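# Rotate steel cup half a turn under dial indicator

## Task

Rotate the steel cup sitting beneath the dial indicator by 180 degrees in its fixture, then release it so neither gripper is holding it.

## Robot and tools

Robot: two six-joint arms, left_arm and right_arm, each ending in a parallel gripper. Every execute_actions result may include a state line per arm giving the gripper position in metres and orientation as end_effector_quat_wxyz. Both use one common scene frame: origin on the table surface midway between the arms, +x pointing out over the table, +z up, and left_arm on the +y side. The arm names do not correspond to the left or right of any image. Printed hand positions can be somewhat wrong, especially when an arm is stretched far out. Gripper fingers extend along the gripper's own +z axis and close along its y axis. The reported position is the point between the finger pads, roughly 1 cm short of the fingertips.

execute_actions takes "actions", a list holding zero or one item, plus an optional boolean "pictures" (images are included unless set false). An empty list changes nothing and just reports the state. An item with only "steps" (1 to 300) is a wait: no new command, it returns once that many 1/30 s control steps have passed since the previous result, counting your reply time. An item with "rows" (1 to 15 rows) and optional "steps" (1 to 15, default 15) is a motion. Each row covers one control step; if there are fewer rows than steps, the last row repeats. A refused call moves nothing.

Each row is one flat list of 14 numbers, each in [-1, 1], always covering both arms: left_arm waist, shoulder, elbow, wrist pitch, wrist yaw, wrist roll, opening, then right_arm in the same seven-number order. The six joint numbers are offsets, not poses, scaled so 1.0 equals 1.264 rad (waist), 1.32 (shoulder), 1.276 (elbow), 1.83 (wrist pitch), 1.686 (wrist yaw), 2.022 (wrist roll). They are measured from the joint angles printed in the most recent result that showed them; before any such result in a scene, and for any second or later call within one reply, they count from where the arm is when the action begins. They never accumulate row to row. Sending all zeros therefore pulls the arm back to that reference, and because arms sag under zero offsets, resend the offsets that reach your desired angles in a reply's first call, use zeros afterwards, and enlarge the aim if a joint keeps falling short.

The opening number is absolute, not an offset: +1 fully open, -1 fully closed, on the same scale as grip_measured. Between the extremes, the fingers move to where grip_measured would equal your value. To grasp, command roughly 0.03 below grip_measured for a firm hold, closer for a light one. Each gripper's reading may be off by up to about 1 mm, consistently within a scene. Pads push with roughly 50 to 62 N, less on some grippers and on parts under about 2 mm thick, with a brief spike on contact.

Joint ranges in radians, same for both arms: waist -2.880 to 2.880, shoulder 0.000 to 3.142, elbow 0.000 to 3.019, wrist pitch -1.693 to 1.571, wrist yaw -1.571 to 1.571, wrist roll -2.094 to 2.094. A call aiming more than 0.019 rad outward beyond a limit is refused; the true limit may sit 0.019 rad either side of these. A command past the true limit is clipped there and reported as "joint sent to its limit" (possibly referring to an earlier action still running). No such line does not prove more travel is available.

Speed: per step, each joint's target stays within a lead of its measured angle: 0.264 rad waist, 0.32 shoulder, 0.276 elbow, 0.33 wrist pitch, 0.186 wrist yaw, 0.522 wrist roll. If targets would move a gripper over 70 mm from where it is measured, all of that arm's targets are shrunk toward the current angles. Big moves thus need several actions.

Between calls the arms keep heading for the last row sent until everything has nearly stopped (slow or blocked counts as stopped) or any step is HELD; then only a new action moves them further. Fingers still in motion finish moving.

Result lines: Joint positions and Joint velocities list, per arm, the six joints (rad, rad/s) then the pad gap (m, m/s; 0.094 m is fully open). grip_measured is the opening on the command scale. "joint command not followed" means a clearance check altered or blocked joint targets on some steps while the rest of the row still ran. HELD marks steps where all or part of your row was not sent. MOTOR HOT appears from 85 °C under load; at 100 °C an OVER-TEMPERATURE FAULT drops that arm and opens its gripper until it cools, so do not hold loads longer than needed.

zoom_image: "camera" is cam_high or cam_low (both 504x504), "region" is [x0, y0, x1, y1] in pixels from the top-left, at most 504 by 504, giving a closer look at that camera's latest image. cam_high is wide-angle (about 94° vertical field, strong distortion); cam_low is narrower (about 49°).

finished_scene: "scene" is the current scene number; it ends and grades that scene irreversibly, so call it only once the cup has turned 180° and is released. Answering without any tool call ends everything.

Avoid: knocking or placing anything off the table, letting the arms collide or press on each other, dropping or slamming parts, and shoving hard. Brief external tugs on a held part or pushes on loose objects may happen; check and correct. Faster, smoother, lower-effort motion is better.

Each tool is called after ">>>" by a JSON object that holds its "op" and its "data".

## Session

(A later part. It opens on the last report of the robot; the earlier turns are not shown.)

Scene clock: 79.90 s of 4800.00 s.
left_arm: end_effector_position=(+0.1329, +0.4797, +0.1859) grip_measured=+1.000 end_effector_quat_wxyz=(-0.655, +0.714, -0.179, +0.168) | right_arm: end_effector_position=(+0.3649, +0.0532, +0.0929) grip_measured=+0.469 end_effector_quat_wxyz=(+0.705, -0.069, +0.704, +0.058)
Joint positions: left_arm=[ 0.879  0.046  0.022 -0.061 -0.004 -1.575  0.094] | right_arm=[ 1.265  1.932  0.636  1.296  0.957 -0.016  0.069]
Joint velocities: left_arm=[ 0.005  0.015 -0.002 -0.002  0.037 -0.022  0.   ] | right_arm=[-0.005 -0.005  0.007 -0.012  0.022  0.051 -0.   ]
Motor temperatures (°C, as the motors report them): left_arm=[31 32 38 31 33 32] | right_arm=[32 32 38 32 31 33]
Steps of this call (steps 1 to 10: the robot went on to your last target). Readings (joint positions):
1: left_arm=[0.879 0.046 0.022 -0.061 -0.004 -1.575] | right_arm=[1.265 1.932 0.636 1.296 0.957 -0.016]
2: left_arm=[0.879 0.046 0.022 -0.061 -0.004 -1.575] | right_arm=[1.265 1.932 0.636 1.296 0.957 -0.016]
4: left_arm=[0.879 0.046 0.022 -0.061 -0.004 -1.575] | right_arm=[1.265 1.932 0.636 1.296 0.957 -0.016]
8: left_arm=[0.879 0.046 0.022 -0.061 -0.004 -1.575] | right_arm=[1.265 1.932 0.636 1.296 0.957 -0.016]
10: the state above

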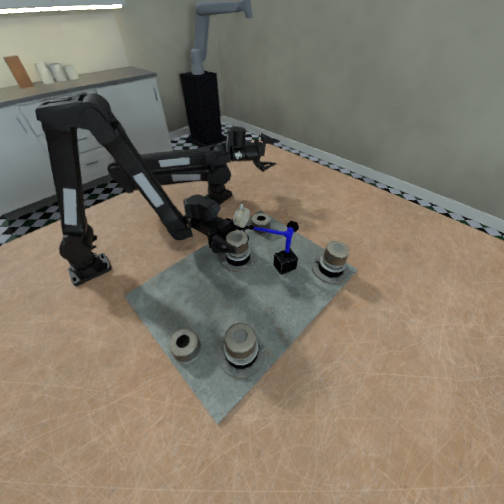

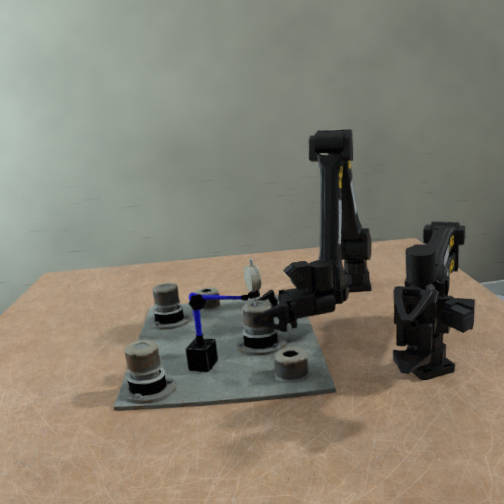

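>>> {"op": "execute_actions", "data": {"actions": [{"rows": [[0,0,0,0,0,0,1, -0.015,-0.01,-0.012,0.012,0,0,0.43],[0,0,0,0,0,0,1, -0.022,-0.013,-0.02,0.016,-0.01,0,0.43],[0,0,0,0,0,0,1, -0.03,-0.016,-0.029,0.02,-0.025,0,0.43],[0,0,0,0,0,0,1, -0.038,-0.019,-0.038,0.025,-0.045,0,0.43],[0,0,0,0,0,0,1, -0.046,-0.022,-0.047,0.03,-0.07,0,0.43],[0,0,0,0,0,0,1, -0.055,-0.025,-0.056,0.034,-0.095,0,0.43],[0,0,0,0,0,0,1, -0.065,-0.028,-0.064,0.038,-0.12,0,0.43],[0,0,0,0,0,0,1, -0.075,-0.03,-0.072,0.042,-0.147,0,0.43],[0,0,0,0,0,0,1, -0.085,-0.032,-0.079,0.045,-0.174,0,0.43],[0,0,0,0,0,0,1, -0.095,-0.034,-0.086,0.048,-0.2,0,0.43],[0,0,0,0,0,0,1, -0.105,-0.036,-0.092,0.051,-0.228,0,0.43],[0,0,0,0,0,0,1, -0.112,-0.037,-0.096,0.054,-0.255,0,0.43],[0,0,0,0,0,0,1, -0.116,-0.037,-0.098,0.055,-0.28,0,0.43],[0,0,0,0,0,0,1, -0.116,-0.037,-0.098,0.055,-0.298,0,0.43],[0,0,0,0,0,0,1, -0.116,-0.037,-0.098,0.055,-0.306,0,0.43]], "steps": 15}], "pictures": false}}

>>> {"op": "execute_actions", "data": {"actions": [{"steps": 8}]}}

>>> {"op": "zoom_image", "data": {"camera": "cam_high", "region": [160, 180, 280, 280]}}

Scene clock: 89.77 s of 4800.00 s.
left_arm: end_effector_position=(+0.1329, +0.4797, +0.1859) grip_measured=+1.000 end_effector_quat_wxyz=(-0.655, +0.714, -0.179, +0.168) | right_arm: end_effector_position=(+0.3627, +0.0575, +0.0931) grip_measured=+0.449 end_effector_quat_wxyz=(+0.681, -0.201, +0.677, +0.191)
Joint positions: left_arm=[ 0.879  0.046  0.022 -0.061 -0.004 -1.575  0.094] | right_arm=[ 1.144  1.897  0.525  1.373  0.453 -0.016  0.068]
Joint velocities: left_arm=[-0.005  0.005 -0.012  0.022 -0.037 -0.007  0.   ] | right_arm=[-0.171 -0.024 -0.081  0.051 -0.549  0.007  0.001]
Motor temperatures (°C, as the motors report them): left_arm=[31 32 38 31 33 32] | right_arm=[32 33 38 32 31 33]
Steps of this call (steps 1 to 15: the robot went on to your last target; steps 16 to 90: nothing new was sent; then 6.37 s passed at rest; steps 91 to 105: all 15 steps of this action). Readings (joint positions):
91: left_arm=[0.879 0.046 0.022 -0.061 -0.004 -1.575] | right_arm=[1.265 1.932 0.634 1.296 0.955 -0.016]
92: left_arm=[0.879 0.046 0.022 -0.061 -0.004 -1.575] | right_arm=[1.264 1.932 0.632 1.298 0.948 -0.016]
94: left_arm=[0.879 0.046 0.022 -0.061 -0.004 -1.575] | right_arm=[1.255 1.928 0.619 1.310 0.903 -0.016]
98: left_arm=[0.879 0.046 0.022 -0.061 -0.004 -1.575] | right_arm=[1.218 1.914 0.577 1.337 0.738 -0.016]
105: the state above

Scene clock: 90.03 s of 4800.00 s.
left_arm: end_effector_position=(+0.1329, +0.4797, +0.1859) grip_measured=+1.000 end_effector_quat_wxyz=(-0.655, +0.714, -0.179, +0.168) | right_arm: end_effector_position=(+0.3627, +0.0576, +0.0931) grip_measured=+0.449 end_effector_quat_wxyz=(+0.680, -0.205, +0.676, +0.195)
Joint positions: left_arm=[ 0.879  0.046  0.022 -0.061 -0.004 -1.575  0.094] | right_arm=[ 1.14   1.897  0.523  1.375  0.438 -0.016  0.068]
Joint velocities: left_arm=[-0.015 -0.005  0.002 -0.002  0.037 -0.037  0.   ] | right_arm=[-0.015 -0.005  0.002 -0.002  0.022  0.022 -0.001]
Motor temperatures (°C, as the motors report them): left_arm=[31 32 38 31 33 32] | right_arm=[32 33 38 32 31 33]
Steps of this call (steps 1 to 8: the robot went on to your last target). Readings (joint positions):
1: left_arm=[0.879 0.046 0.022 -0.061 -0.004 -1.575] | right_arm=[1.140 1.897 0.524 1.374 0.441 -0.016]
2: left_arm=[0.879 0.046 0.022 -0.061 -0.004 -1.575] | right_arm=[1.140 1.897 0.523 1.375 0.438 -0.016]
4: left_arm=[0.879 0.046 0.022 -0.061 -0.004 -1.575] | right_arm=[1.140 1.897 0.523 1.375 0.438 -0.016]
8: the state above

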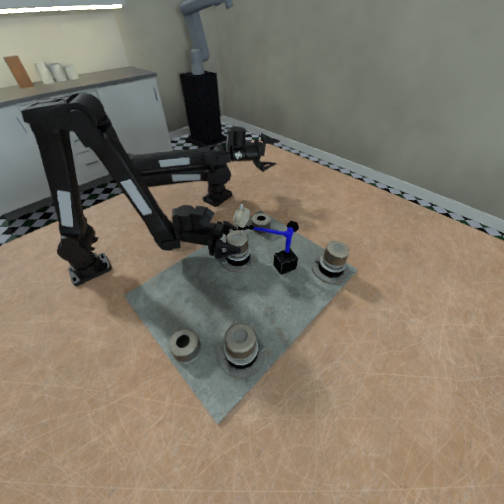

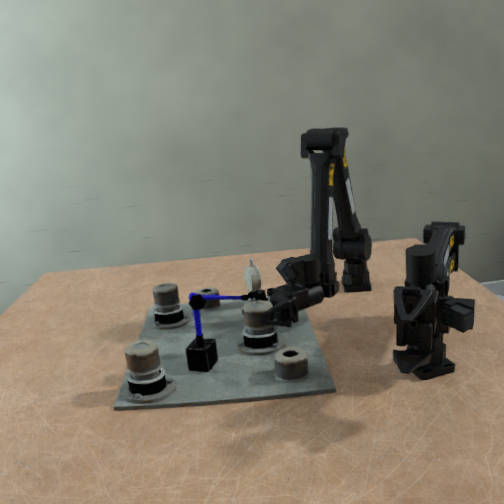

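Region (160, 180, 280, 280) of cam_high's 504x504 image, scaled by 4.200, with more detail than that image has.

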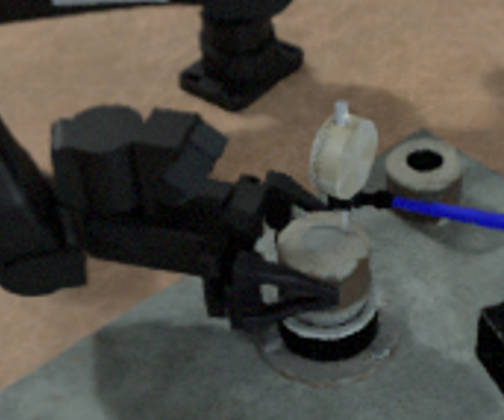

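>>> {"op": "execute_actions", "data": {"actions": [{"rows": [[0,0,0,0,0,0,1, -0.02,-0.01,-0.012,0.012,-0.005,0,0.42],[0,0,0,0,0,0,1, -0.03,-0.012,-0.017,0.014,-0.02,0,0.42],[0,0,0,0,0,0,1, -0.045,-0.013,-0.022,0.017,-0.045,0,0.42],[0,0,0,0,0,0,1, -0.06,-0.014,-0.026,0.019,-0.08,0,0.42],[0,0,0,0,0,0,1, -0.077,-0.015,-0.029,0.021,-0.12,0,0.42],[0,0,0,0,0,0,1, -0.094,-0.015,-0.03,0.022,-0.16,0,0.42],[0,0,0,0,0,0,1, -0.111,-0.012,-0.028,0.02,-0.2,0,0.42],[0,0,0,0,0,0,1, -0.128,-0.007,-0.022,0.015,-0.24,0,0.42],[0,0,0,0,0,0,1, -0.145,-0.002,-0.014,0.01,-0.28,0,0.42],[0,0,0,0,0,0,1, -0.162,0.002,-0.006,0.006,-0.32,0,0.42],[0,0,0,0,0,0,1, -0.179,0.004,0,0.003,-0.36,0,0.42],[0,0,0,0,0,0,1, -0.195,0.006,0.006,0,-0.4,0,0.42],[0,0,0,0,0,0,1, -0.21,0.008,0.012,-0.003,-0.44,0,0.42],[0,0,0,0,0,0,1, -0.222,0.01,0.018,-0.006,-0.48,0,0.42],[0,0,0,0,0,0,1, -0.228,0.01,0.018,-0.006,-0.518,0,0.42]], "steps": 15}], "pictures": false}}

>>> {"op": "execute_actions", "data": {"actions": [{"steps": 6}], "pictures": false}}

Scene clock: 95.17 s of 4800.00 s.
left_arm: end_effector_position=(+0.1329, +0.4797, +0.1859) grip_measured=+1.000 end_effector_quat_wxyz=(-0.655, +0.714, -0.179, +0.168) | right_arm: end_effector_position=(+0.3572, +0.0620, +0.0936) grip_measured=+0.448 end_effector_quat_wxyz=(+0.600, -0.386, +0.591, +0.376)
Joint positions: left_arm=[ 0.879  0.046  0.022 -0.061 -0.004 -1.575  0.094] | right_arm=[ 0.889  1.894  0.515  1.381 -0.377 -0.018  0.068]
Joint velocities: left_arm=[-0.005 -0.005 -0.002 -0.002  0.022  0.007  0.   ] | right_arm=[-0.542  0.054  0.164 -0.125 -1.575 -0.037 -0.   ]
Motor temperatures (°C, as the motors report them): left_arm=[31 32 38 31 33 32] | right_arm=[32 33 37 32 31 33]
Steps of this call (steps 1 to 30: the robot went on to your last target; steps 31 to 90: nothing new was sent; then 1.63 s passed at rest; steps 91 to 105: all 15 steps of this action). Readings (joint positions):
91: left_arm=[0.879 0.046 0.022 -0.061 -0.004 -1.575] | right_arm=[1.139 1.897 0.523 1.375 0.435 -0.016]
92: left_arm=[0.879 0.046 0.022 -0.061 -0.004 -1.575] | right_arm=[1.136 1.896 0.521 1.377 0.423 -0.016]
94: left_arm=[0.879 0.046 0.022 -0.061 -0.004 -1.575] | right_arm=[1.115 1.894 0.513 1.384 0.352 -0.016]
98: left_arm=[0.879 0.046 0.022 -0.061 -0.004 -1.575] | right_arm=[1.034 1.890 0.497 1.395 0.090 -0.017]
105: the state above

Scene clock: 95.37 s of 4800.00 s.
left_arm: end_effector_position=(+0.1329, +0.4797, +0.1859) grip_measured=+1.000 end_effector_quat_wxyz=(-0.655, +0.714, -0.179, +0.168) | right_arm: end_effector_position=(+0.3573, +0.0621, +0.0933) grip_measured=+0.448 end_effector_quat_wxyz=(+0.592, -0.399, +0.583, +0.388)
Joint positions: left_arm=[ 0.879  0.046  0.022 -0.061 -0.004 -1.575  0.094] | right_arm=[ 0.87   1.897  0.524  1.377 -0.438 -0.018  0.068]
Joint velocities: left_arm=[-0.005  0.005 -0.007 -0.007  0.037 -0.007  0.   ] | right_arm=[-0.005  0.005 -0.002  0.012 -0.051 -0.007 -0.001]
Motor temperatures (°C, as the motors report them): left_arm=[31 32 38 31 33 32] | right_arm=[32 33 37 32 31 33]
Steps of this call (steps 1 to 6: the robot went on to your last target). Readings (joint positions):
1: left_arm=[0.879 0.046 0.022 -0.061 -0.004 -1.575] | right_arm=[0.875 1.896 0.521 1.377 -0.421 -0.018]
2: left_arm=[0.879 0.046 0.022 -0.061 -0.004 -1.575] | right_arm=[0.871 1.897 0.524 1.377 -0.437 -0.018]
4: left_arm=[0.879 0.046 0.022 -0.061 -0.004 -1.575] | right_arm=[0.870 1.897 0.524 1.377 -0.438 -0.018]
6: the state above

>>> {"op": "execute_actions", "data": {"actions": [{"rows": [[0,0,0,0,0,0,1, -0.02,0.01,0.02,-0.008,-0.005,0,0.42],[0,0,0,0,0,0,1, -0.03,0.012,0.026,-0.011,-0.02,0,0.42],[0,0,0,0,0,0,1, -0.043,0.014,0.034,-0.015,-0.045,0,0.42],[0,0,0,0,0,0,1, -0.056,0.017,0.043,-0.019,-0.078,0,0.42],[0,0,0,0,0,0,1, -0.069,0.02,0.053,-0.024,-0.112,0,0.42],[0,0,0,0,0,0,1, -0.081,0.023,0.064,-0.029,-0.146,0,0.42],[0,0,0,0,0,0,1, -0.092,0.027,0.076,-0.035,-0.18,0,0.42],[0,0,0,0,0,0,1, -0.102,0.031,0.089,-0.041,-0.214,0,0.42],[0,0,0,0,0,0,1, -0.111,0.036,0.103,-0.047,-0.248,0,0.42],[0,0,0,0,0,0,1, -0.12,0.041,0.117,-0.054,-0.282,0,0.42],[0,0,0,0,0,0,1, -0.128,0.046,0.131,-0.06,-0.316,0,0.42],[0,0,0,0,0,0,1, -0.135,0.051,0.146,-0.067,-0.35,0,0.42],[0,0,0,0,0,0,1, -0.14,0.055,0.157,-0.072,-0.384,0,0.42],[0,0,0,0,0,0,1, -0.143,0.057,0.163,-0.075,-0.415,0,0.42],[0,0,0,0,0,0,1, -0.143,0.057,0.163,-0.075,-0.437,0,0.42]], "steps": 15}], "pictures": false}}

>>> {"op": "execute_actions", "data": {"actions": [{"steps": 6}]}}

>>> {"op": "zoom_image", "data": {"camera": "cam_low", "region": [180, 250, 320, 390]}}

Scene clock: 100.17 s of 4800.00 s.
left_arm: end_effector_position=(+0.1329, +0.4797, +0.1859) grip_measured=+1.000 end_effector_quat_wxyz=(-0.655, +0.714, -0.179, +0.168) | right_arm: end_effector_position=(+0.3502, +0.0623, +0.0928) grip_measured=+0.448 end_effector_quat_wxyz=(-0.466, +0.542, -0.454, -0.532)
Joint positions: left_arm=[ 0.879  0.046  0.022 -0.061 -0.004 -1.575  0.094] | right_arm=[ 0.713  1.954  0.693  1.263 -1.139 -0.02   0.068]
Joint velocities: left_arm=[-0.005  0.005  0.012  0.007  0.095 -0.007  0.   ] | right_arm=[-0.161  0.161  0.369 -0.208 -1.121 -0.007  0.001]
Motor temperatures (°C, as the motors report them): left_arm=[31 32 38 31 33 32] | right_arm=[32 33 37 32 31 33]
Steps of this call (steps 1 to 30: the robot went on to your last target; steps 31 to 90: nothing new was sent; then 1.30 s passed at rest; steps 91 to 105: all 15 steps of this action). Readings (joint positions):
91: left_arm=[0.879 0.046 0.022 -0.061 -0.004 -1.575] | right_arm=[0.870 1.897 0.524 1.377 -0.440 -0.018]
92: left_arm=[0.879 0.046 0.022 -0.061 -0.004 -1.575] | right_arm=[0.867 1.897 0.525 1.375 -0.453 -0.018]
94: left_arm=[0.879 0.046 0.022 -0.061 -0.004 -1.575] | right_arm=[0.847 1.899 0.535 1.366 -0.522 -0.019]
98: left_arm=[0.879 0.046 0.022 -0.061 -0.004 -1.575] | right_arm=[0.787 1.914 0.581 1.334 -0.754 -0.019]
105: the state above

Scene clock: 100.37 s of 4800.00 s.
left_arm: end_effector_position=(+0.1329, +0.4797, +0.1859) grip_measured=+1.000 end_effector_quat_wxyz=(-0.655, +0.714, -0.179, +0.168) | right_arm: end_effector_position=(+0.3500, +0.0625, +0.0926) grip_measured=+0.448 end_effector_quat_wxyz=(-0.458, +0.549, -0.445, -0.539)
Joint positions: left_arm=[ 0.879  0.046  0.022 -0.061 -0.004 -1.575  0.094] | right_arm=[ 0.709  1.96   0.707  1.256 -1.175 -0.02   0.068]
Joint velocities: left_arm=[-0.024 -0.015 -0.007 -0.007  0.095  0.022  0.   ] | right_arm=[ 0.005 -0.005 -0.012  0.002  0.081  0.022 -0.   ]
Motor temperatures (°C, as the motors report them): left_arm=[31 32 38 31 33 32] | right_arm=[32 33 37 32 31 33]
Steps of this call (steps 1 to 6: the robot went on to your last target). Readings (joint positions):
1: left_arm=[0.879 0.046 0.022 -0.061 -0.004 -1.575] | right_arm=[0.710 1.958 0.703 1.258 -1.164 -0.020]
2: left_arm=[0.879 0.046 0.022 -0.061 -0.004 -1.575] | right_arm=[0.709 1.960 0.707 1.257 -1.174 -0.020]
4: left_arm=[0.879 0.046 0.022 -0.061 -0.004 -1.575] | right_arm=[0.709 1.960 0.707 1.256 -1.175 -0.020]
6: the state above

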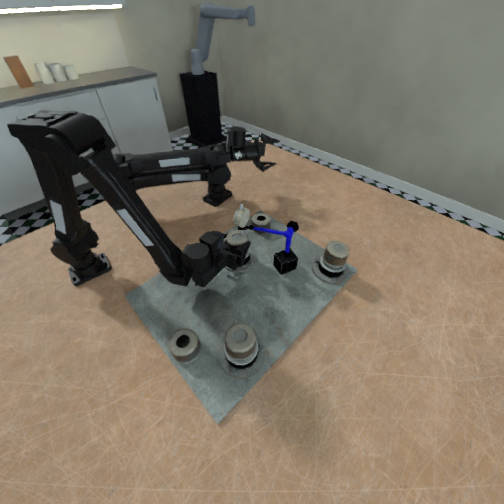

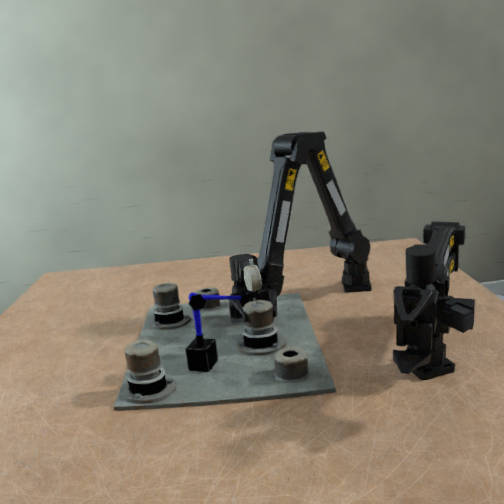

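Region (180, 250, 320, 390) of cam_low's 504x504 image, scaled by 3.600, with more detail than that image has.

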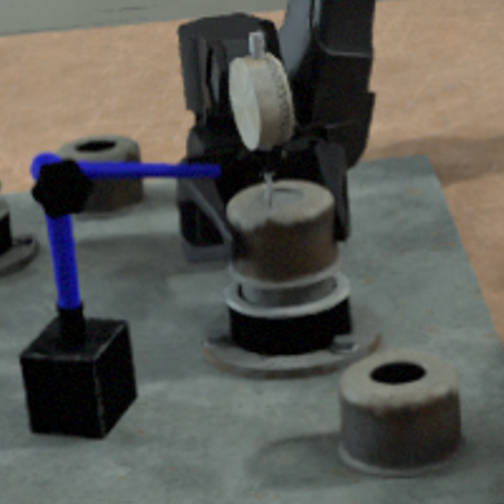

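>>> {"op": "execute_actions", "data": {"actions": [{"rows": [[0,0,0,0,0,0,1, 0,0,0,0,0,0,0.6],[0,0,0,0,0,0,1, 0,0,0,0,0,0,0.8],[0,0,0,0,0,0,1, 0,0,0,0,0,0,1],[0,0,0,0,0,0,1, -0.015,-0.01,-0.005,0.012,0,0,1],[0,0,0,0,0,0,1, -0.03,-0.012,-0.01,0.014,-0.005,0,1],[0,0,0,0,0,0,1, -0.045,-0.014,-0.016,0.016,-0.012,0,1],[0,0,0,0,0,0,1, -0.06,-0.016,-0.022,0.018,-0.022,0,1],[0,0,0,0,0,0,1, -0.075,-0.018,-0.028,0.02,-0.032,0,1],[0,0,0,0,0,0,1, -0.09,-0.02,-0.034,0.022,-0.043,0,1],[0,0,0,0,0,0,1, -0.105,-0.022,-0.04,0.024,-0.054,0,1],[0,0,0,0,0,0,1, -0.115,-0.025,-0.046,0.026,-0.065,0,1],[0,0,0,0,0,0,1, -0.115,-0.025,-0.046,0.026,-0.075,0,1],[0,0,0,0,0,0,1, -0.115,-0.025,-0.046,0.026,-0.084,0,1]], "steps": 15}], "pictures": false}}

>>> {"op": "execute_actions", "data": {"actions": [{"rows": [[0,0,0,0,0,0,1, 0,-0.015,-0.03,0.02,0.02,0,1],[0,0,0,0,0,0,1, 0.01,-0.02,-0.055,0.03,0.05,0,1],[0,0,0,0,0,0,1, 0.02,-0.027,-0.08,0.042,0.085,0,1],[0,0,0,0,0,0,1, 0.032,-0.034,-0.105,0.054,0.125,0,1],[0,0,0,0,0,0,1, 0.046,-0.041,-0.13,0.066,0.165,0,1],[0,0,0,0,0,0,1, 0.062,-0.048,-0.152,0.078,0.205,0,1],[0,0,0,0,0,0,1, 0.08,-0.054,-0.172,0.089,0.245,0,1],[0,0,0,0,0,0,1, 0.1,-0.059,-0.19,0.099,0.285,0,1],[0,0,0,0,0,0,1, 0.12,-0.063,-0.205,0.108,0.325,0,1],[0,0,0,0,0,0,1, 0.14,-0.066,-0.218,0.116,0.365,0,1],[0,0,0,0,0,0,1, 0.162,-0.068,-0.229,0.123,0.405,0,1],[0,0,0,0,0,0,1, 0.184,-0.07,-0.238,0.129,0.445,0,1],[0,0,0,0,0,0,1, 0.206,-0.071,-0.245,0.133,0.485,0,1],[0,0,0,0,0,0,1, 0.228,-0.072,-0.25,0.136,0.525,0,1],[0,0,0,0,0,0,1, 0.25,-0.072,-0.255,0.138,0.565,0,1]], "steps": 15}], "pictures": false}}

>>> {"op": "execute_actions", "data": {"actions": [{"steps": 6}]}}

Scene clock: 114.27 s of 4800.00 s.
left_arm: end_effector_position=(+0.1329, +0.4797, +0.1859) grip_measured=+1.000 end_effector_quat_wxyz=(-0.655, +0.714, -0.179, +0.168) | right_arm: end_effector_position=(+0.3639, -0.0015, +0.0878) grip_measured=+0.999 end_effector_quat_wxyz=(-0.456, +0.543, -0.455, -0.539)
Joint positions: left_arm=[ 0.879  0.046  0.022 -0.061 -0.004 -1.575  0.094] | right_arm=[ 0.558  1.947  0.648  1.282 -1.312 -0.02   0.094]
Joint velocities: left_arm=[-0.005 -0.015 -0.007  0.002  0.022 -0.037  0.   ] | right_arm=[-0.2   -0.015  0.012  0.037 -0.095 -0.037  0.001]
Motor temperatures (°C, as the motors report them): left_arm=[31 32 38 31 33 32] | right_arm=[32 33 38 32 31 33]
Steps of this call (steps 1 to 30: the robot went on to your last target; steps 31 to 90: nothing new was sent; then 10.40 s passed at rest; steps 91 to 105: all 15 steps of this action). Readings (joint positions):
91: left_arm=[0.879 0.046 0.022 -0.061 -0.004 -1.575] | right_arm=[0.709 1.960 0.707 1.256 -1.175 -0.020]
92: left_arm=[0.879 0.046 0.022 -0.061 -0.004 -1.575] | right_arm=[0.709 1.960 0.707 1.256 -1.175 -0.020]
94: left_arm=[0.879 0.046 0.022 -0.061 -0.004 -1.575] | right_arm=[0.708 1.960 0.707 1.256 -1.175 -0.020]
98: left_arm=[0.879 0.046 0.022 -0.061 -0.004 -1.575] | right_arm=[0.683 1.958 0.691 1.266 -1.214 -0.020]
105: the state above

Scene clock: 114.77 s of 4800.00 s.
left_arm: end_effector_position=(+0.1329, +0.4797, +0.1859) grip_measured=+1.000 end_effector_quat_wxyz=(-0.655, +0.714, -0.179, +0.168) | right_arm: end_effector_position=(+0.3266, -0.0018, +0.0844) grip_measured=+0.999 end_effector_quat_wxyz=(+0.595, -0.379, +0.608, +0.364)
Joint positions: left_arm=[ 0.879  0.046  0.022 -0.061 -0.004 -1.575  0.094] | right_arm=[ 0.818  1.866  0.335  1.501 -0.418 -0.02   0.094]
Joint velocities: left_arm=[ 0.005  0.005 -0.017 -0.012 -0.007 -0.095  0.   ] | right_arm=[ 0.855 -0.063 -0.178  0.203  1.648  0.022  0.   ]
Motor temperatures (°C, as the motors report them): left_arm=[31 32 38 31 33 32] | right_arm=[32 33 38 32 31 33]
Steps of this call (steps 1 to 15: all 15 steps of this action). Readings (joint positions):
1: left_arm=[0.879 0.046 0.022 -0.061 -0.004 -1.575] | right_arm=[0.554 1.946 0.644 1.286 -1.295 -0.020]
2: left_arm=[0.879 0.046 0.022 -0.061 -0.004 -1.575] | right_arm=[0.554 1.944 0.632 1.295 -1.258 -0.020]
4: left_arm=[0.879 0.046 0.022 -0.061 -0.004 -1.575] | right_arm=[0.559 1.934 0.583 1.324 -1.150 -0.020]
8: left_arm=[0.879 0.046 0.022 -0.061 -0.004 -1.575] | right_arm=[0.611 1.903 0.449 1.402 -0.887 -0.020]
15: the state above

Scene clock: 114.97 s of 4800.00 s.
left_arm: end_effector_position=(+0.1329, +0.4797, +0.1859) grip_measured=+1.000 end_effector_quat_wxyz=(-0.655, +0.714, -0.179, +0.168) | right_arm: end_effector_position=(+0.3125, +0.0086, +0.0851) grip_measured=+0.999 end_effector_quat_wxyz=(+0.595, -0.381, +0.606, +0.365)
Joint positions: left_arm=[ 0.879  0.046  0.022 -0.061 -0.004 -1.575  0.094] | right_arm=[ 0.877  1.864  0.326  1.512 -0.362 -0.02   0.094]
Joint velocities: left_arm=[-0.005 -0.005 -0.017  0.007 -0.022 -0.022  0.   ] | right_arm=[-0.005 -0.015 -0.007 -0.017  0.051  0.066 -0.   ]
Motor temperatures (°C, as the motors report them): left_arm=[31 32 38 31 33 32] | right_arm=[32 33 38 32 31 33]
Steps of this call (steps 1 to 6: the robot went on to your last target). Readings (joint positions):
1: left_arm=[0.879 0.046 0.022 -0.061 -0.004 -1.575] | right_arm=[0.843 1.865 0.331 1.506 -0.384 -0.020]
2: left_arm=[0.879 0.046 0.022 -0.061 -0.004 -1.575] | right_arm=[0.861 1.864 0.328 1.509 -0.372 -0.020]
4: left_arm=[0.879 0.046 0.022 -0.061 -0.004 -1.575] | right_arm=[0.877 1.864 0.326 1.511 -0.366 -0.020]
6: the state above

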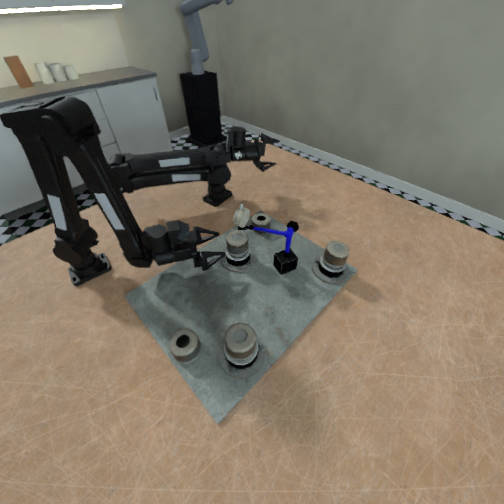

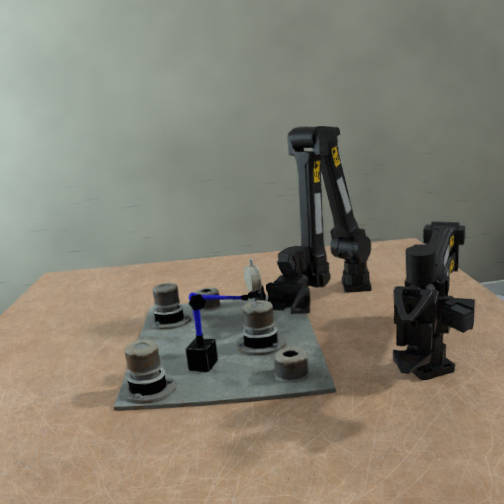

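>>> {"op": "execute_actions", "data": {"actions": [{"rows": [[0,0,0,0,0,0,1, 0.015,0,0.015,0,0.03,0,1],[0,0,0,0,0,0,1, 0.035,0,0.018,0,0.07,0,1],[0,0,0,0,0,0,1, 0.057,0,0.02,0,0.115,0,1],[0,0,0,0,0,0,1, 0.08,0,0.022,0,0.16,0,1],[0,0,0,0,0,0,1, 0.105,0,0.024,0,0.205,0,1],[0,0,0,0,0,0,1, 0.13,0,0.027,0,0.25,0,1],[0,0,0,0,0,0,1, 0.155,0,0.03,0,0.295,0,1],[0,0,0,0,0,0,1, 0.18,0,0.035,-0.005,0.34,0,1],[0,0,0,0,0,0,1, 0.205,0,0.042,-0.01,0.385,0,1],[0,0,0,0,0,0,1, 0.23,0,0.05,-0.015,0.43,0,1],[0,0,0,0,0,0,1, 0.255,0.005,0.06,-0.02,0.475,0,1],[0,0,0,0,0,0,1, 0.28,0.008,0.07,-0.027,0.52,0,1],[0,0,0,0,0,0,1, 0.305,0.012,0.082,-0.034,0.565,0,1],[0,0,0,0,0,0,1, 0.33,0.015,0.098,-0.043,0.61,0,1],[0,0,0,0,0,0,1, 0.355,0.018,0.115,-0.053,0.705,0,1]], "steps": 15}], "pictures": false}}

>>> {"op": "execute_actions", "data": {"actions": [{"steps": 9}], "pictures": false}}

Scene clock: 119.23 s of 4800.00 s.
left_arm: end_effector_position=(+0.1329, +0.4797, +0.1859) grip_measured=+1.000 end_effector_quat_wxyz=(-0.655, +0.714, -0.179, +0.168) | right_arm: end_effector_position=(+0.3200, +0.0225, +0.0948) grip_measured=+0.999 end_effector_quat_wxyz=(+0.694, -0.156, +0.688, +0.147)
Joint positions: left_arm=[ 0.879  0.046  0.022 -0.061 -0.004 -1.575  0.094] | right_arm=[ 1.261  1.868  0.419  1.456  0.701 -0.02   0.094]
Joint velocities: left_arm=[ 0.015 -0.005 -0.012 -0.017  0.037 -0.051  0.   ] | right_arm=[ 0.952  0.073  0.501 -0.437  2.601 -0.051 -0.   ]
Motor temperatures (°C, as the motors report them): left_arm=[31 32 38 31 33 32] | right_arm=[32 33 37 32 31 33]
Steps of this call (steps 1 to 30: the robot went on to your last target; steps 31 to 90: nothing new was sent; then 0.77 s passed at rest; steps 91 to 105: all 15 steps of this action). Readings (joint positions):
91: left_arm=[0.879 0.046 0.022 -0.061 -0.004 -1.575] | right_arm=[0.878 1.864 0.326 1.512 -0.339 -0.020]
92: left_arm=[0.879 0.046 0.022 -0.061 -0.004 -1.575] | right_arm=[0.882 1.864 0.326 1.512 -0.290 -0.020]
94: left_arm=[0.879 0.046 0.022 -0.061 -0.004 -1.575] | right_arm=[0.905 1.864 0.329 1.512 -0.152 -0.020]
98: left_arm=[0.879 0.046 0.022 -0.061 -0.004 -1.575] | right_arm=[1.019 1.864 0.345 1.512 0.149 -0.020]
105: the state above

Scene clock: 119.53 s of 4800.00 s.
left_arm: end_effector_position=(+0.1329, +0.4797, +0.1859) grip_measured=+1.000 end_effector_quat_wxyz=(-0.655, +0.714, -0.179, +0.168) | right_arm: end_effector_position=(+0.3092, +0.0381, +0.0959) grip_measured=+0.999 end_effector_quat_wxyz=(+0.698, -0.136, +0.691, +0.130)
Joint positions: left_arm=[ 0.879  0.046  0.022 -0.061 -0.004 -1.575  0.094] | right_arm=[ 1.331  1.877  0.463  1.426  0.824 -0.02   0.094]
Joint velocities: left_arm=[-0.005 -0.005  0.002  0.007  0.022 -0.022  0.   ] | right_arm=[-0.015 -0.005 -0.007 -0.032  0.007 -0.051 -0.   ]
Motor temperatures (°C, as the motors report them): left_arm=[31 32 38 31 33 32] | right_arm=[32 33 37 32 31 33]
Steps of this call (steps 1 to 9: the robot went on to your last target). Readings (joint positions):
1: left_arm=[0.879 0.046 0.022 -0.061 -0.004 -1.575] | right_arm=[1.288 1.870 0.435 1.443 0.772 -0.020]
2: left_arm=[0.879 0.046 0.022 -0.061 -0.004 -1.575] | right_arm=[1.309 1.873 0.448 1.435 0.803 -0.020]
4: left_arm=[0.879 0.046 0.022 -0.061 -0.004 -1.575] | right_arm=[1.329 1.877 0.462 1.428 0.817 -0.020]
8: left_arm=[0.879 0.046 0.022 -0.061 -0.004 -1.575] | right_arm=[1.331 1.877 0.463 1.426 0.824 -0.020]
9: the state above

>>> {"op": "execute_actions", "data": {"actions": [{"rows": [[0,0,0,0,0,0,1, -0.015,0.01,0.018,-0.008,-0.003,0,1],[0,0,0,0,0,0,1, -0.025,0.013,0.026,-0.012,-0.008,0,1],[0,0,0,0,0,0,1, -0.035,0.016,0.034,-0.016,-0.014,0,1],[0,0,0,0,0,0,1, -0.045,0.019,0.043,-0.021,-0.02,0,1],[0,0,0,0,0,0,1, -0.055,0.022,0.052,-0.026,-0.027,0,1],[0,0,0,0,0,0,1, -0.065,0.025,0.061,-0.031,-0.034,0,1],[0,0,0,0,0,0,1, -0.074,0.028,0.07,-0.036,-0.041,0,1],[0,0,0,0,0,0,1, -0.082,0.031,0.079,-0.041,-0.048,0,1],[0,0,0,0,0,0,1, -0.089,0.033,0.088,-0.046,-0.055,0,1],[0,0,0,0,0,0,1, -0.095,0.035,0.095,-0.05,-0.062,0,1],[0,0,0,0,0,0,1, -0.098,0.036,0.1,-0.052,-0.069,0,1],[0,0,0,0,0,0,1, -0.098,0.036,0.1,-0.052,-0.069,0,1],[0,0,0,0,0,0,1, -0.098,0.036,0.1,-0.052,-0.069,0,0.9],[0,0,0,0,0,0,1, -0.098,0.036,0.1,-0.052,-0.069,0,0.8],[0,0,0,0,0,0,1, -0.098,0.036,0.1,-0.052,-0.069,0,0.7]], "steps": 15}], "pictures": false}}

>>> {"op": "execute_actions", "data": {"actions": [{"rows": [[0,0,0,0,0,0,1, 0,0,0,0,0,0,0.64],[0,0,0,0,0,0,1, 0,0,0,0,0,0,0.59],[0,0,0,0,0,0,1, 0,0,0,0,0,0,0.55],[0,0,0,0,0,0,1, 0,0,0,0,0,0,0.52],[0,0,0,0,0,0,1, 0,0,0,0,0,0,0.49],[0,0,0,0,0,0,1, 0,0,0,0,0,0,0.46],[0,0,0,0,0,0,1, 0,0,0,0,0,0,0.42]], "steps": 10}]}}

Scene clock: 124.07 s of 4800.00 s.
left_arm: end_effector_position=(+0.1329, +0.4797, +0.1859) grip_measured=+1.000 end_effector_quat_wxyz=(-0.655, +0.714, -0.179, +0.168) | right_arm: end_effector_position=(+0.3645, +0.0561, +0.0926) grip_measured=+0.747 end_effector_quat_wxyz=(+0.697, -0.137, +0.693, +0.125)
Joint positions: left_arm=[ 0.879  0.046  0.022 -0.061 -0.004 -1.575  0.094] | right_arm=[ 1.212  1.914  0.574  1.342  0.711 -0.02   0.082]
Joint velocities: left_arm=[-0.005  0.005  0.007 -0.002  0.037 -0.081  0.   ] | right_arm=[-0.024 -0.005  0.002 -0.002 -0.007  0.037 -0.093]
Motor temperatures (°C, as the motors report them): left_arm=[31 32 38 31 33 32] | right_arm=[32 33 37 32 31 33]
Steps of this call (steps 1 to 30: the robot went on to your last target; steps 31 to 90: nothing new was sent; then 1.03 s passed at rest; steps 91 to 105: all 15 steps of this action). Readings (joint positions):
91: left_arm=[0.879 0.046 0.022 -0.061 -0.004 -1.575] | right_arm=[1.331 1.877 0.463 1.425 0.823 -0.020]
92: left_arm=[0.879 0.046 0.022 -0.061 -0.004 -1.575] | right_arm=[1.329 1.877 0.464 1.423 0.818 -0.020]
94: left_arm=[0.879 0.046 0.022 -0.061 -0.004 -1.575] | right_arm=[1.320 1.880 0.472 1.413 0.801 -0.020]
98: left_arm=[0.879 0.046 0.022 -0.061 -0.004 -1.575] | right_arm=[1.271 1.897 0.518 1.379 0.755 -0.020]
105: the state above

Scene clock: 124.40 s of 4800.00 s.
left_arm: end_effector_position=(+0.1329, +0.4797, +0.1859) grip_measured=+1.000 end_effector_quat_wxyz=(-0.655, +0.714, -0.179, +0.168) | right_arm: end_effector_position=(+0.3645, +0.0562, +0.0926) grip_measured=+0.446 end_effector_quat_wxyz=(+0.697, -0.137, +0.693, +0.125)
Joint positions: left_arm=[ 0.879  0.046  0.022 -0.061 -0.004 -1.575  0.094] | right_arm=[ 1.212  1.914  0.574  1.342  0.71  -0.02   0.068]
Joint velocities: left_arm=[-0.005  0.005 -0.007 -0.017  0.007  0.007  0.   ] | right_arm=[-0.005 -0.005 -0.002 -0.007 -0.007 -0.007 -0.001]
Motor temperatures (°C, as the motors report them): left_arm=[31 32 38 31 33 32] | right_arm=[32 33 37 32 31 33]
Steps of this call (steps 1 to 10: all 10 steps of this action). Readings (joint positions):
1: left_arm=[0.879 0.046 0.022 -0.061 -0.004 -1.575] | right_arm=[1.212 1.914 0.574 1.342 0.711 -0.020]
2: left_arm=[0.879 0.046 0.022 -0.061 -0.004 -1.575] | right_arm=[1.212 1.914 0.574 1.342 0.711 -0.020]
4: left_arm=[0.879 0.046 0.022 -0.061 -0.004 -1.575] | right_arm=[1.212 1.914 0.574 1.342 0.711 -0.020]
8: left_arm=[0.879 0.046 0.022 -0.061 -0.004 -1.575] | right_arm=[1.212 1.914 0.574 1.342 0.710 -0.020]
10: the state above

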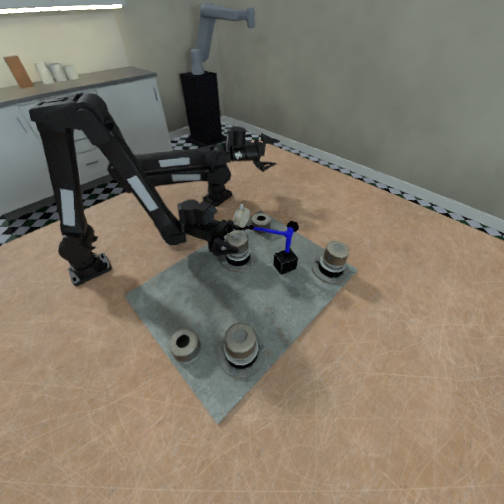

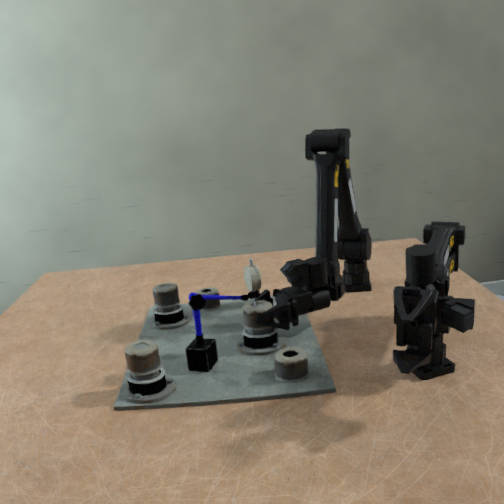

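>>> {"op": "execute_actions", "data": {"actions": [{"rows": [[0,0,0,0,0,0,1, -0.018,-0.012,-0.012,0.012,-0.005,0,0.415],[0,0,0,0,0,0,1, -0.028,-0.014,-0.02,0.015,-0.02,0,0.415],[0,0,0,0,0,0,1, -0.041,-0.017,-0.03,0.02,-0.045,0,0.415],[0,0,0,0,0,0,1, -0.056,-0.02,-0.04,0.024,-0.08,0,0.415],[0,0,0,0,0,0,1, -0.072,-0.023,-0.049,0.029,-0.12,0,0.415],[0,0,0,0,0,0,1, -0.088,-0.025,-0.056,0.032,-0.162,0,0.415],[0,0,0,0,0,0,1, -0.105,-0.027,-0.061,0.035,-0.204,0,0.415],[0,0,0,0,0,0,1, -0.122,-0.028,-0.065,0.038,-0.246,0,0.415],[0,0,0,0,0,0,1, -0.139,-0.029,-0.068,0.04,-0.288,0,0.415],[0,0,0,0,0,0,1, -0.157,-0.029,-0.069,0.04,-0.33,0,0.415],[0,0,0,0,0,0,1, -0.175,-0.026,-0.066,0.037,-0.372,0,0.415],[0,0,0,0,0,0,1, -0.193,-0.021,-0.06,0.032,-0.414,0,0.415],[0,0,0,0,0,0,1, -0.211,-0.016,-0.052,0.027,-0.456,0,0.415],[0,0,0,0,0,0,1, -0.229,-0.011,-0.044,0.023,-0.498,0,0.415],[0,0,0,0,0,0,1, -0.247,-0.008,-0.038,0.02,-0.54,0,0.415]], "steps": 15}], "pictures": false}}

>>> {"op": "execute_actions", "data": {"actions": [{"rows": [[0,0,0,0,0,0,1, -0.06,0.011,0.026,-0.01,-0.075,0,0.415],[0,0,0,0,0,0,1, -0.075,0.013,0.032,-0.013,-0.112,0,0.415],[0,0,0,0,0,0,1, -0.089,0.015,0.039,-0.016,-0.148,0,0.415],[0,0,0,0,0,0,1, -0.102,0.017,0.047,-0.02,-0.184,0,0.415],[0,0,0,0,0,0,1, -0.115,0.019,0.055,-0.024,-0.22,0,0.415],[0,0,0,0,0,0,1, -0.127,0.022,0.064,-0.029,-0.255,0,0.415],[0,0,0,0,0,0,1, -0.139,0.025,0.074,-0.034,-0.29,0,0.415],[0,0,0,0,0,0,1, -0.15,0.028,0.085,-0.039,-0.325,0,0.415],[0,0,0,0,0,0,1, -0.16,0.032,0.097,-0.044,-0.36,0,0.415],[0,0,0,0,0,0,1, -0.17,0.036,0.109,-0.049,-0.395,0,0.415],[0,0,0,0,0,0,1, -0.179,0.04,0.12,-0.054,-0.43,0,0.415],[0,0,0,0,0,0,1, -0.186,0.043,0.129,-0.058,-0.46,0,0.415],[0,0,0,0,0,0,1, -0.19,0.045,0.134,-0.061,-0.485,0,0.415],[0,0,0,0,0,0,1, -0.19,0.045,0.134,-0.061,-0.502,0,0.415],[0,0,0,0,0,0,1, -0.19,0.045,0.134,-0.061,-0.51,0,0.415]], "steps": 15}], "pictures": false}}

>>> {"op": "execute_actions", "data": {"actions": [{"steps": 4}], "pictures": false}}

Scene clock: 133.30 s of 4800.00 s.
left_arm: end_effector_position=(+0.1329, +0.4797, +0.1859) grip_measured=+1.000 end_effector_quat_wxyz=(-0.655, +0.714, -0.179, +0.168) | right_arm: end_effector_position=(+0.3595, +0.0615, +0.0931) grip_measured=+0.446 end_effector_quat_wxyz=(+0.629, -0.337, +0.621, +0.325)
Joint positions: left_arm=[ 0.879  0.046  0.022 -0.061 -0.004 -1.575  0.094] | right_arm=[ 0.961  1.89   0.499  1.393 -0.142 -0.021  0.068]
Joint velocities: left_arm=[-0.005  0.005 -0.017 -0.012  0.066 -0.051  0.   ] | right_arm=[-0.698 -0.015  0.032  0.017 -1.824 -0.037 -0.001]
Motor temperatures (°C, as the motors report them): left_arm=[31 32 39 31 33 32] | right_arm=[32 33 37 32 31 33]
Steps of this call (steps 1 to 15: the robot went on to your last target; steps 16 to 90: nothing new was sent; then 5.40 s passed at rest; steps 91 to 105: all 15 steps of this action). Readings (joint positions):
91: left_arm=[0.879 0.046 0.022 -0.061 -0.004 -1.575] | right_arm=[1.212 1.914 0.573 1.343 0.708 -0.020]
92: left_arm=[0.879 0.046 0.022 -0.061 -0.004 -1.575] | right_arm=[1.209 1.914 0.570 1.345 0.695 -0.020]
94: left_arm=[0.879 0.046 0.022 -0.061 -0.004 -1.575] | right_arm=[1.191 1.909 0.555 1.356 0.622 -0.020]
98: left_arm=[0.879 0.046 0.022 -0.061 -0.004 -1.575] | right_arm=[1.114 1.895 0.515 1.381 0.352 -0.020]
105: the state above

Scene clock: 133.80 s of 4800.00 s.
left_arm: end_effector_position=(+0.1329, +0.4797, +0.1859) grip_measured=+1.000 end_effector_quat_wxyz=(-0.655, +0.714, -0.179, +0.168) | right_arm: end_effector_position=(+0.3520, +0.0630, +0.0925) grip_measured=+0.446 end_effector_quat_wxyz=(-0.500, +0.511, -0.488, -0.500)
Joint positions: left_arm=[ 0.879  0.046  0.022 -0.061 -0.004 -1.575  0.094] | right_arm=[ 0.739  1.938  0.643  1.297 -0.984 -0.022  0.068]
Joint velocities: left_arm=[-0.015 -0.005 -0.002 -0.022 -0.037 -0.037  0.   ] | right_arm=[-0.093  0.044  0.164 -0.1   -0.549 -0.081 -0.001]
Motor temperatures (°C, as the motors report them): left_arm=[31 32 39 31 33 32] | right_arm=[32 33 37 32 31 33]
Steps of this call (steps 1 to 15: all 15 steps of this action). Readings (joint positions):
1: left_arm=[0.879 0.046 0.022 -0.061 -0.004 -1.575] | right_arm=[0.938 1.891 0.502 1.390 -0.212 -0.021]
2: left_arm=[0.879 0.046 0.022 -0.061 -0.004 -1.575] | right_arm=[0.918 1.893 0.508 1.386 -0.279 -0.021]
4: left_arm=[0.879 0.046 0.022 -0.061 -0.004 -1.575] | right_arm=[0.881 1.896 0.520 1.377 -0.402 -0.021]
8: left_arm=[0.879 0.046 0.022 -0.061 -0.004 -1.575] | right_arm=[0.815 1.907 0.558 1.350 -0.641 -0.021]
15: the state above

Scene clock: 133.93 s of 4800.00 s.
left_arm: end_effector_position=(+0.1329, +0.4797, +0.1859) grip_measured=+1.000 end_effector_quat_wxyz=(-0.655, +0.714, -0.179, +0.168) | right_arm: end_effector_position=(+0.3518, +0.0631, +0.0924) grip_measured=+0.446 end_effector_quat_wxyz=(-0.497, +0.514, -0.485, -0.503)
Joint positions: left_arm=[ 0.879  0.046  0.022 -0.061 -0.004 -1.575  0.094] | right_arm=[ 0.737  1.939  0.647  1.294 -0.998 -0.022  0.068]
Joint velocities: left_arm=[-0.005 -0.005 -0.007 -0.002  0.022 -0.037  0.   ] | right_arm=[ 0.005 -0.005 -0.017 -0.002  0.037 -0.007  0.   ]
Motor temperatures (°C, as the motors report them): left_arm=[31 32 39 31 33 32] | right_arm=[32 33 37 32 31 33]
Steps of this call (steps 1 to 4: the robot went on to your last target). Readings (joint positions):
1: left_arm=[0.879 0.046 0.022 -0.061 -0.004 -1.575] | right_arm=[0.737 1.939 0.647 1.295 -0.995 -0.022]
2: left_arm=[0.879 0.046 0.022 -0.061 -0.004 -1.575] | right_arm=[0.737 1.939 0.647 1.294 -0.998 -0.022]
4: the state above

>>> {"op": "execute_actions", "data": {"actions": [{"rows": [[0,0,0,0,0,0,1, -0.016,0.011,0.022,-0.008,-0.005,0,0.415],[0,0,0,0,0,0,1, -0.02,0.014,0.03,-0.012,-0.018,0,0.415],[0,0,0,0,0,0,1, -0.025,0.018,0.04,-0.017,-0.038,0,0.415],[0,0,0,0,0,0,1, -0.03,0.022,0.052,-0.022,-0.062,0,0.415],[0,0,0,0,0,0,1, -0.035,0.026,0.064,-0.027,-0.088,0,0.415],[0,0,0,0,0,0,1, -0.04,0.03,0.077,-0.033,-0.114,0,0.415],[0,0,0,0,0,0,1, -0.044,0.035,0.091,-0.039,-0.14,0,0.415],[0,0,0,0,0,0,1, -0.047,0.04,0.105,-0.045,-0.166,0,0.415],[0,0,0,0,0,0,1, -0.05,0.045,0.119,-0.051,-0.19,0,0.415],[0,0,0,0,0,0,1, -0.052,0.049,0.13,-0.056,-0.21,0,0.415],[0,0,0,0,0,0,1, -0.052,0.051,0.136,-0.059,-0.226,0,0.415],[0,0,0,0,0,0,1, -0.052,0.051,0.136,-0.059,-0.236,0,0.415]], "steps": 15}], "pictures": false}}

>>> {"op": "execute_actions", "data": {"actions": [{"rows": [[0,0,0,0,0,0,1, 0,0,0,0,0,0,0.415],[0,0,0,0,0,0,1, 0,0,0,0,0,0,0.6],[0,0,0,0,0,0,1, 0,0,0,0,0,0,0.8],[0,0,0,0,0,0,1, 0,0,0,0,0,0,1],[0,0,0,0,0,0,1, -0.015,0,0,0,0,0,1],[0,0,0,0,0,0,1, -0.03,0,0,0,-0.005,0,1],[0,0,0,0,0,0,1, -0.045,0,0,0,-0.012,0,1],[0,0,0,0,0,0,1, -0.06,0,0,0,-0.022,0,1],[0,0,0,0,0,0,1, -0.075,0,-0.005,0,-0.032,0,1],[0,0,0,0,0,0,1, -0.09,0,-0.01,0,-0.043,0,1],[0,0,0,0,0,0,1, -0.105,0,-0.012,0,-0.054,0,1],[0,0,0,0,0,0,1, -0.115,0,-0.014,0,-0.065,0,1],[0,0,0,0,0,0,1, -0.115,0,-0.014,0,-0.075,0,1],[0,0,0,0,0,0,1, -0.115,0,-0.014,0,-0.084,0,1]], "steps": 15}]}}

>>> {"op": "zoom_image", "data": {"camera": "cam_low", "region": [180, 250, 320, 390]}}

Scene clock: 140.23 s of 4800.00 s.
left_arm: end_effector_position=(+0.1329, +0.4797, +0.1859) grip_measured=+1.000 end_effector_quat_wxyz=(-0.655, +0.714, -0.179, +0.168) | right_arm: end_effector_position=(+0.3475, +0.0619, +0.0918) grip_measured=+0.446 end_effector_quat_wxyz=(-0.403, +0.591, -0.389, -0.581)
Joint positions: left_arm=[ 0.879  0.046  0.022 -0.061 -0.004 -1.575  0.094] | right_arm=[ 0.689  1.994  0.794  1.201 -1.393 -0.023  0.068]
Joint velocities: left_arm=[-0.015  0.005 -0.022 -0.017 -0.037  0.022  0.   ] | right_arm=[-0.005  0.005 -0.022 -0.022 -0.037 -0.007  0.   ]
Motor temperatures (°C, as the motors report them): left_arm=[31 32 39 31 33 32] | right_arm=[32 33 37 32 31 33]
Steps of this call (steps 1 to 30: the robot went on to your last target; steps 31 to 90: nothing new was sent; then 2.80 s passed at rest; steps 91 to 105: all 15 steps of this action). Readings (joint positions):
91: left_arm=[0.879 0.046 0.022 -0.061 -0.004 -1.575] | right_arm=[0.736 1.939 0.648 1.294 -0.999 -0.022]
92: left_arm=[0.879 0.046 0.022 -0.061 -0.004 -1.575] | right_arm=[0.735 1.939 0.650 1.292 -1.007 -0.022]
94: left_arm=[0.879 0.046 0.022 -0.061 -0.004 -1.575] | right_arm=[0.726 1.945 0.667 1.279 -1.060 -0.022]
98: left_arm=[0.879 0.046 0.022 -0.061 -0.004 -1.575] | right_arm=[0.703 1.969 0.729 1.243 -1.233 -0.023]
105: the state above

Scene clock: 140.73 s of 4800.00 s.
left_arm: end_effector_position=(+0.1329, +0.4797, +0.1859) grip_measured=+1.000 end_effector_quat_wxyz=(-0.655, +0.714, -0.179, +0.168) | right_arm: end_effector_position=(+0.3730, +0.0050, +0.0887) grip_measured=+0.999 end_effector_quat_wxyz=(-0.400, +0.587, -0.394, -0.583)
Joint positions: left_arm=[ 0.879  0.046  0.022 -0.061 -0.004 -1.575  0.094] | right_arm=[ 0.551  1.994  0.78   1.201 -1.527 -0.023  0.094]
Joint velocities: left_arm=[-0.005 -0.015  0.002 -0.012 -0.081  0.095  0.   ] | right_arm=[-0.444  0.005 -0.042 -0.002 -0.183 -0.022 -0.001]
Motor temperatures (°C, as the motors report them): left_arm=[31 32 39 31 33 32] | right_arm=[32 33 37 32 31 33]
Steps of this call (steps 1 to 15: all 15 steps of this action). Readings (joint positions):
1: left_arm=[0.879 0.046 0.022 -0.061 -0.004 -1.575] | right_arm=[0.689 1.994 0.794 1.201 -1.393 -0.023]
2: left_arm=[0.879 0.046 0.022 -0.061 -0.004 -1.575] | right_arm=[0.689 1.994 0.794 1.201 -1.393 -0.023]
4: left_arm=[0.879 0.046 0.022 -0.061 -0.004 -1.575] | right_arm=[0.689 1.994 0.794 1.201 -1.393 -0.023]
8: left_arm=[0.879 0.046 0.022 -0.061 -0.004 -1.575] | right_arm=[0.676 1.994 0.794 1.201 -1.417 -0.023]
15: the state above

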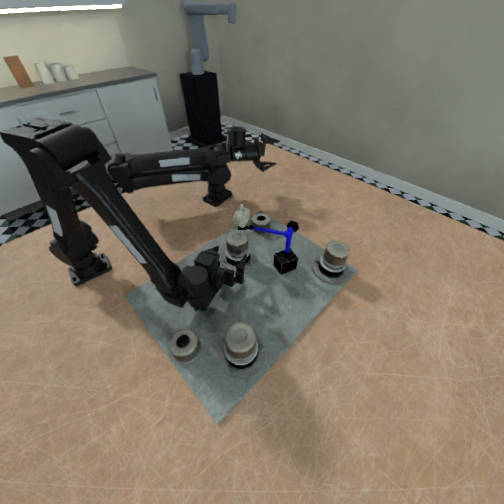

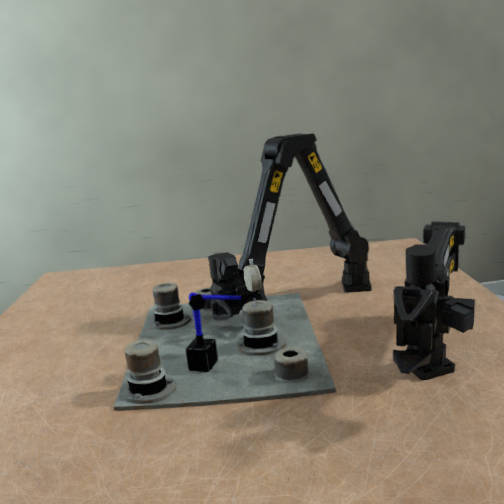

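Region (180, 250, 320, 390) of cam_low's 504x504 image, scaled by 3.600, with more detail than that image has.

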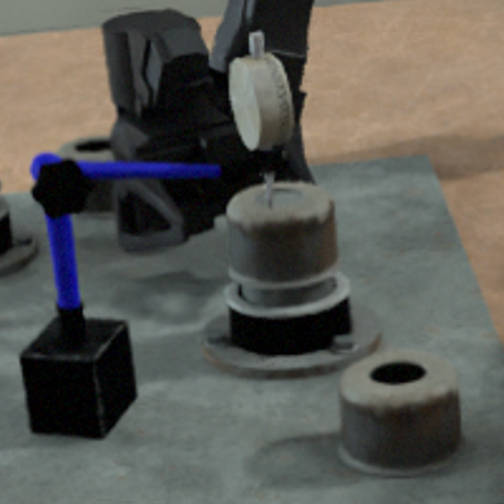

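Total turn is about 3.156 rad.

>>> {"op": "finished_scene", "data": {"scene": 1}}

The scene is finished: the task was done.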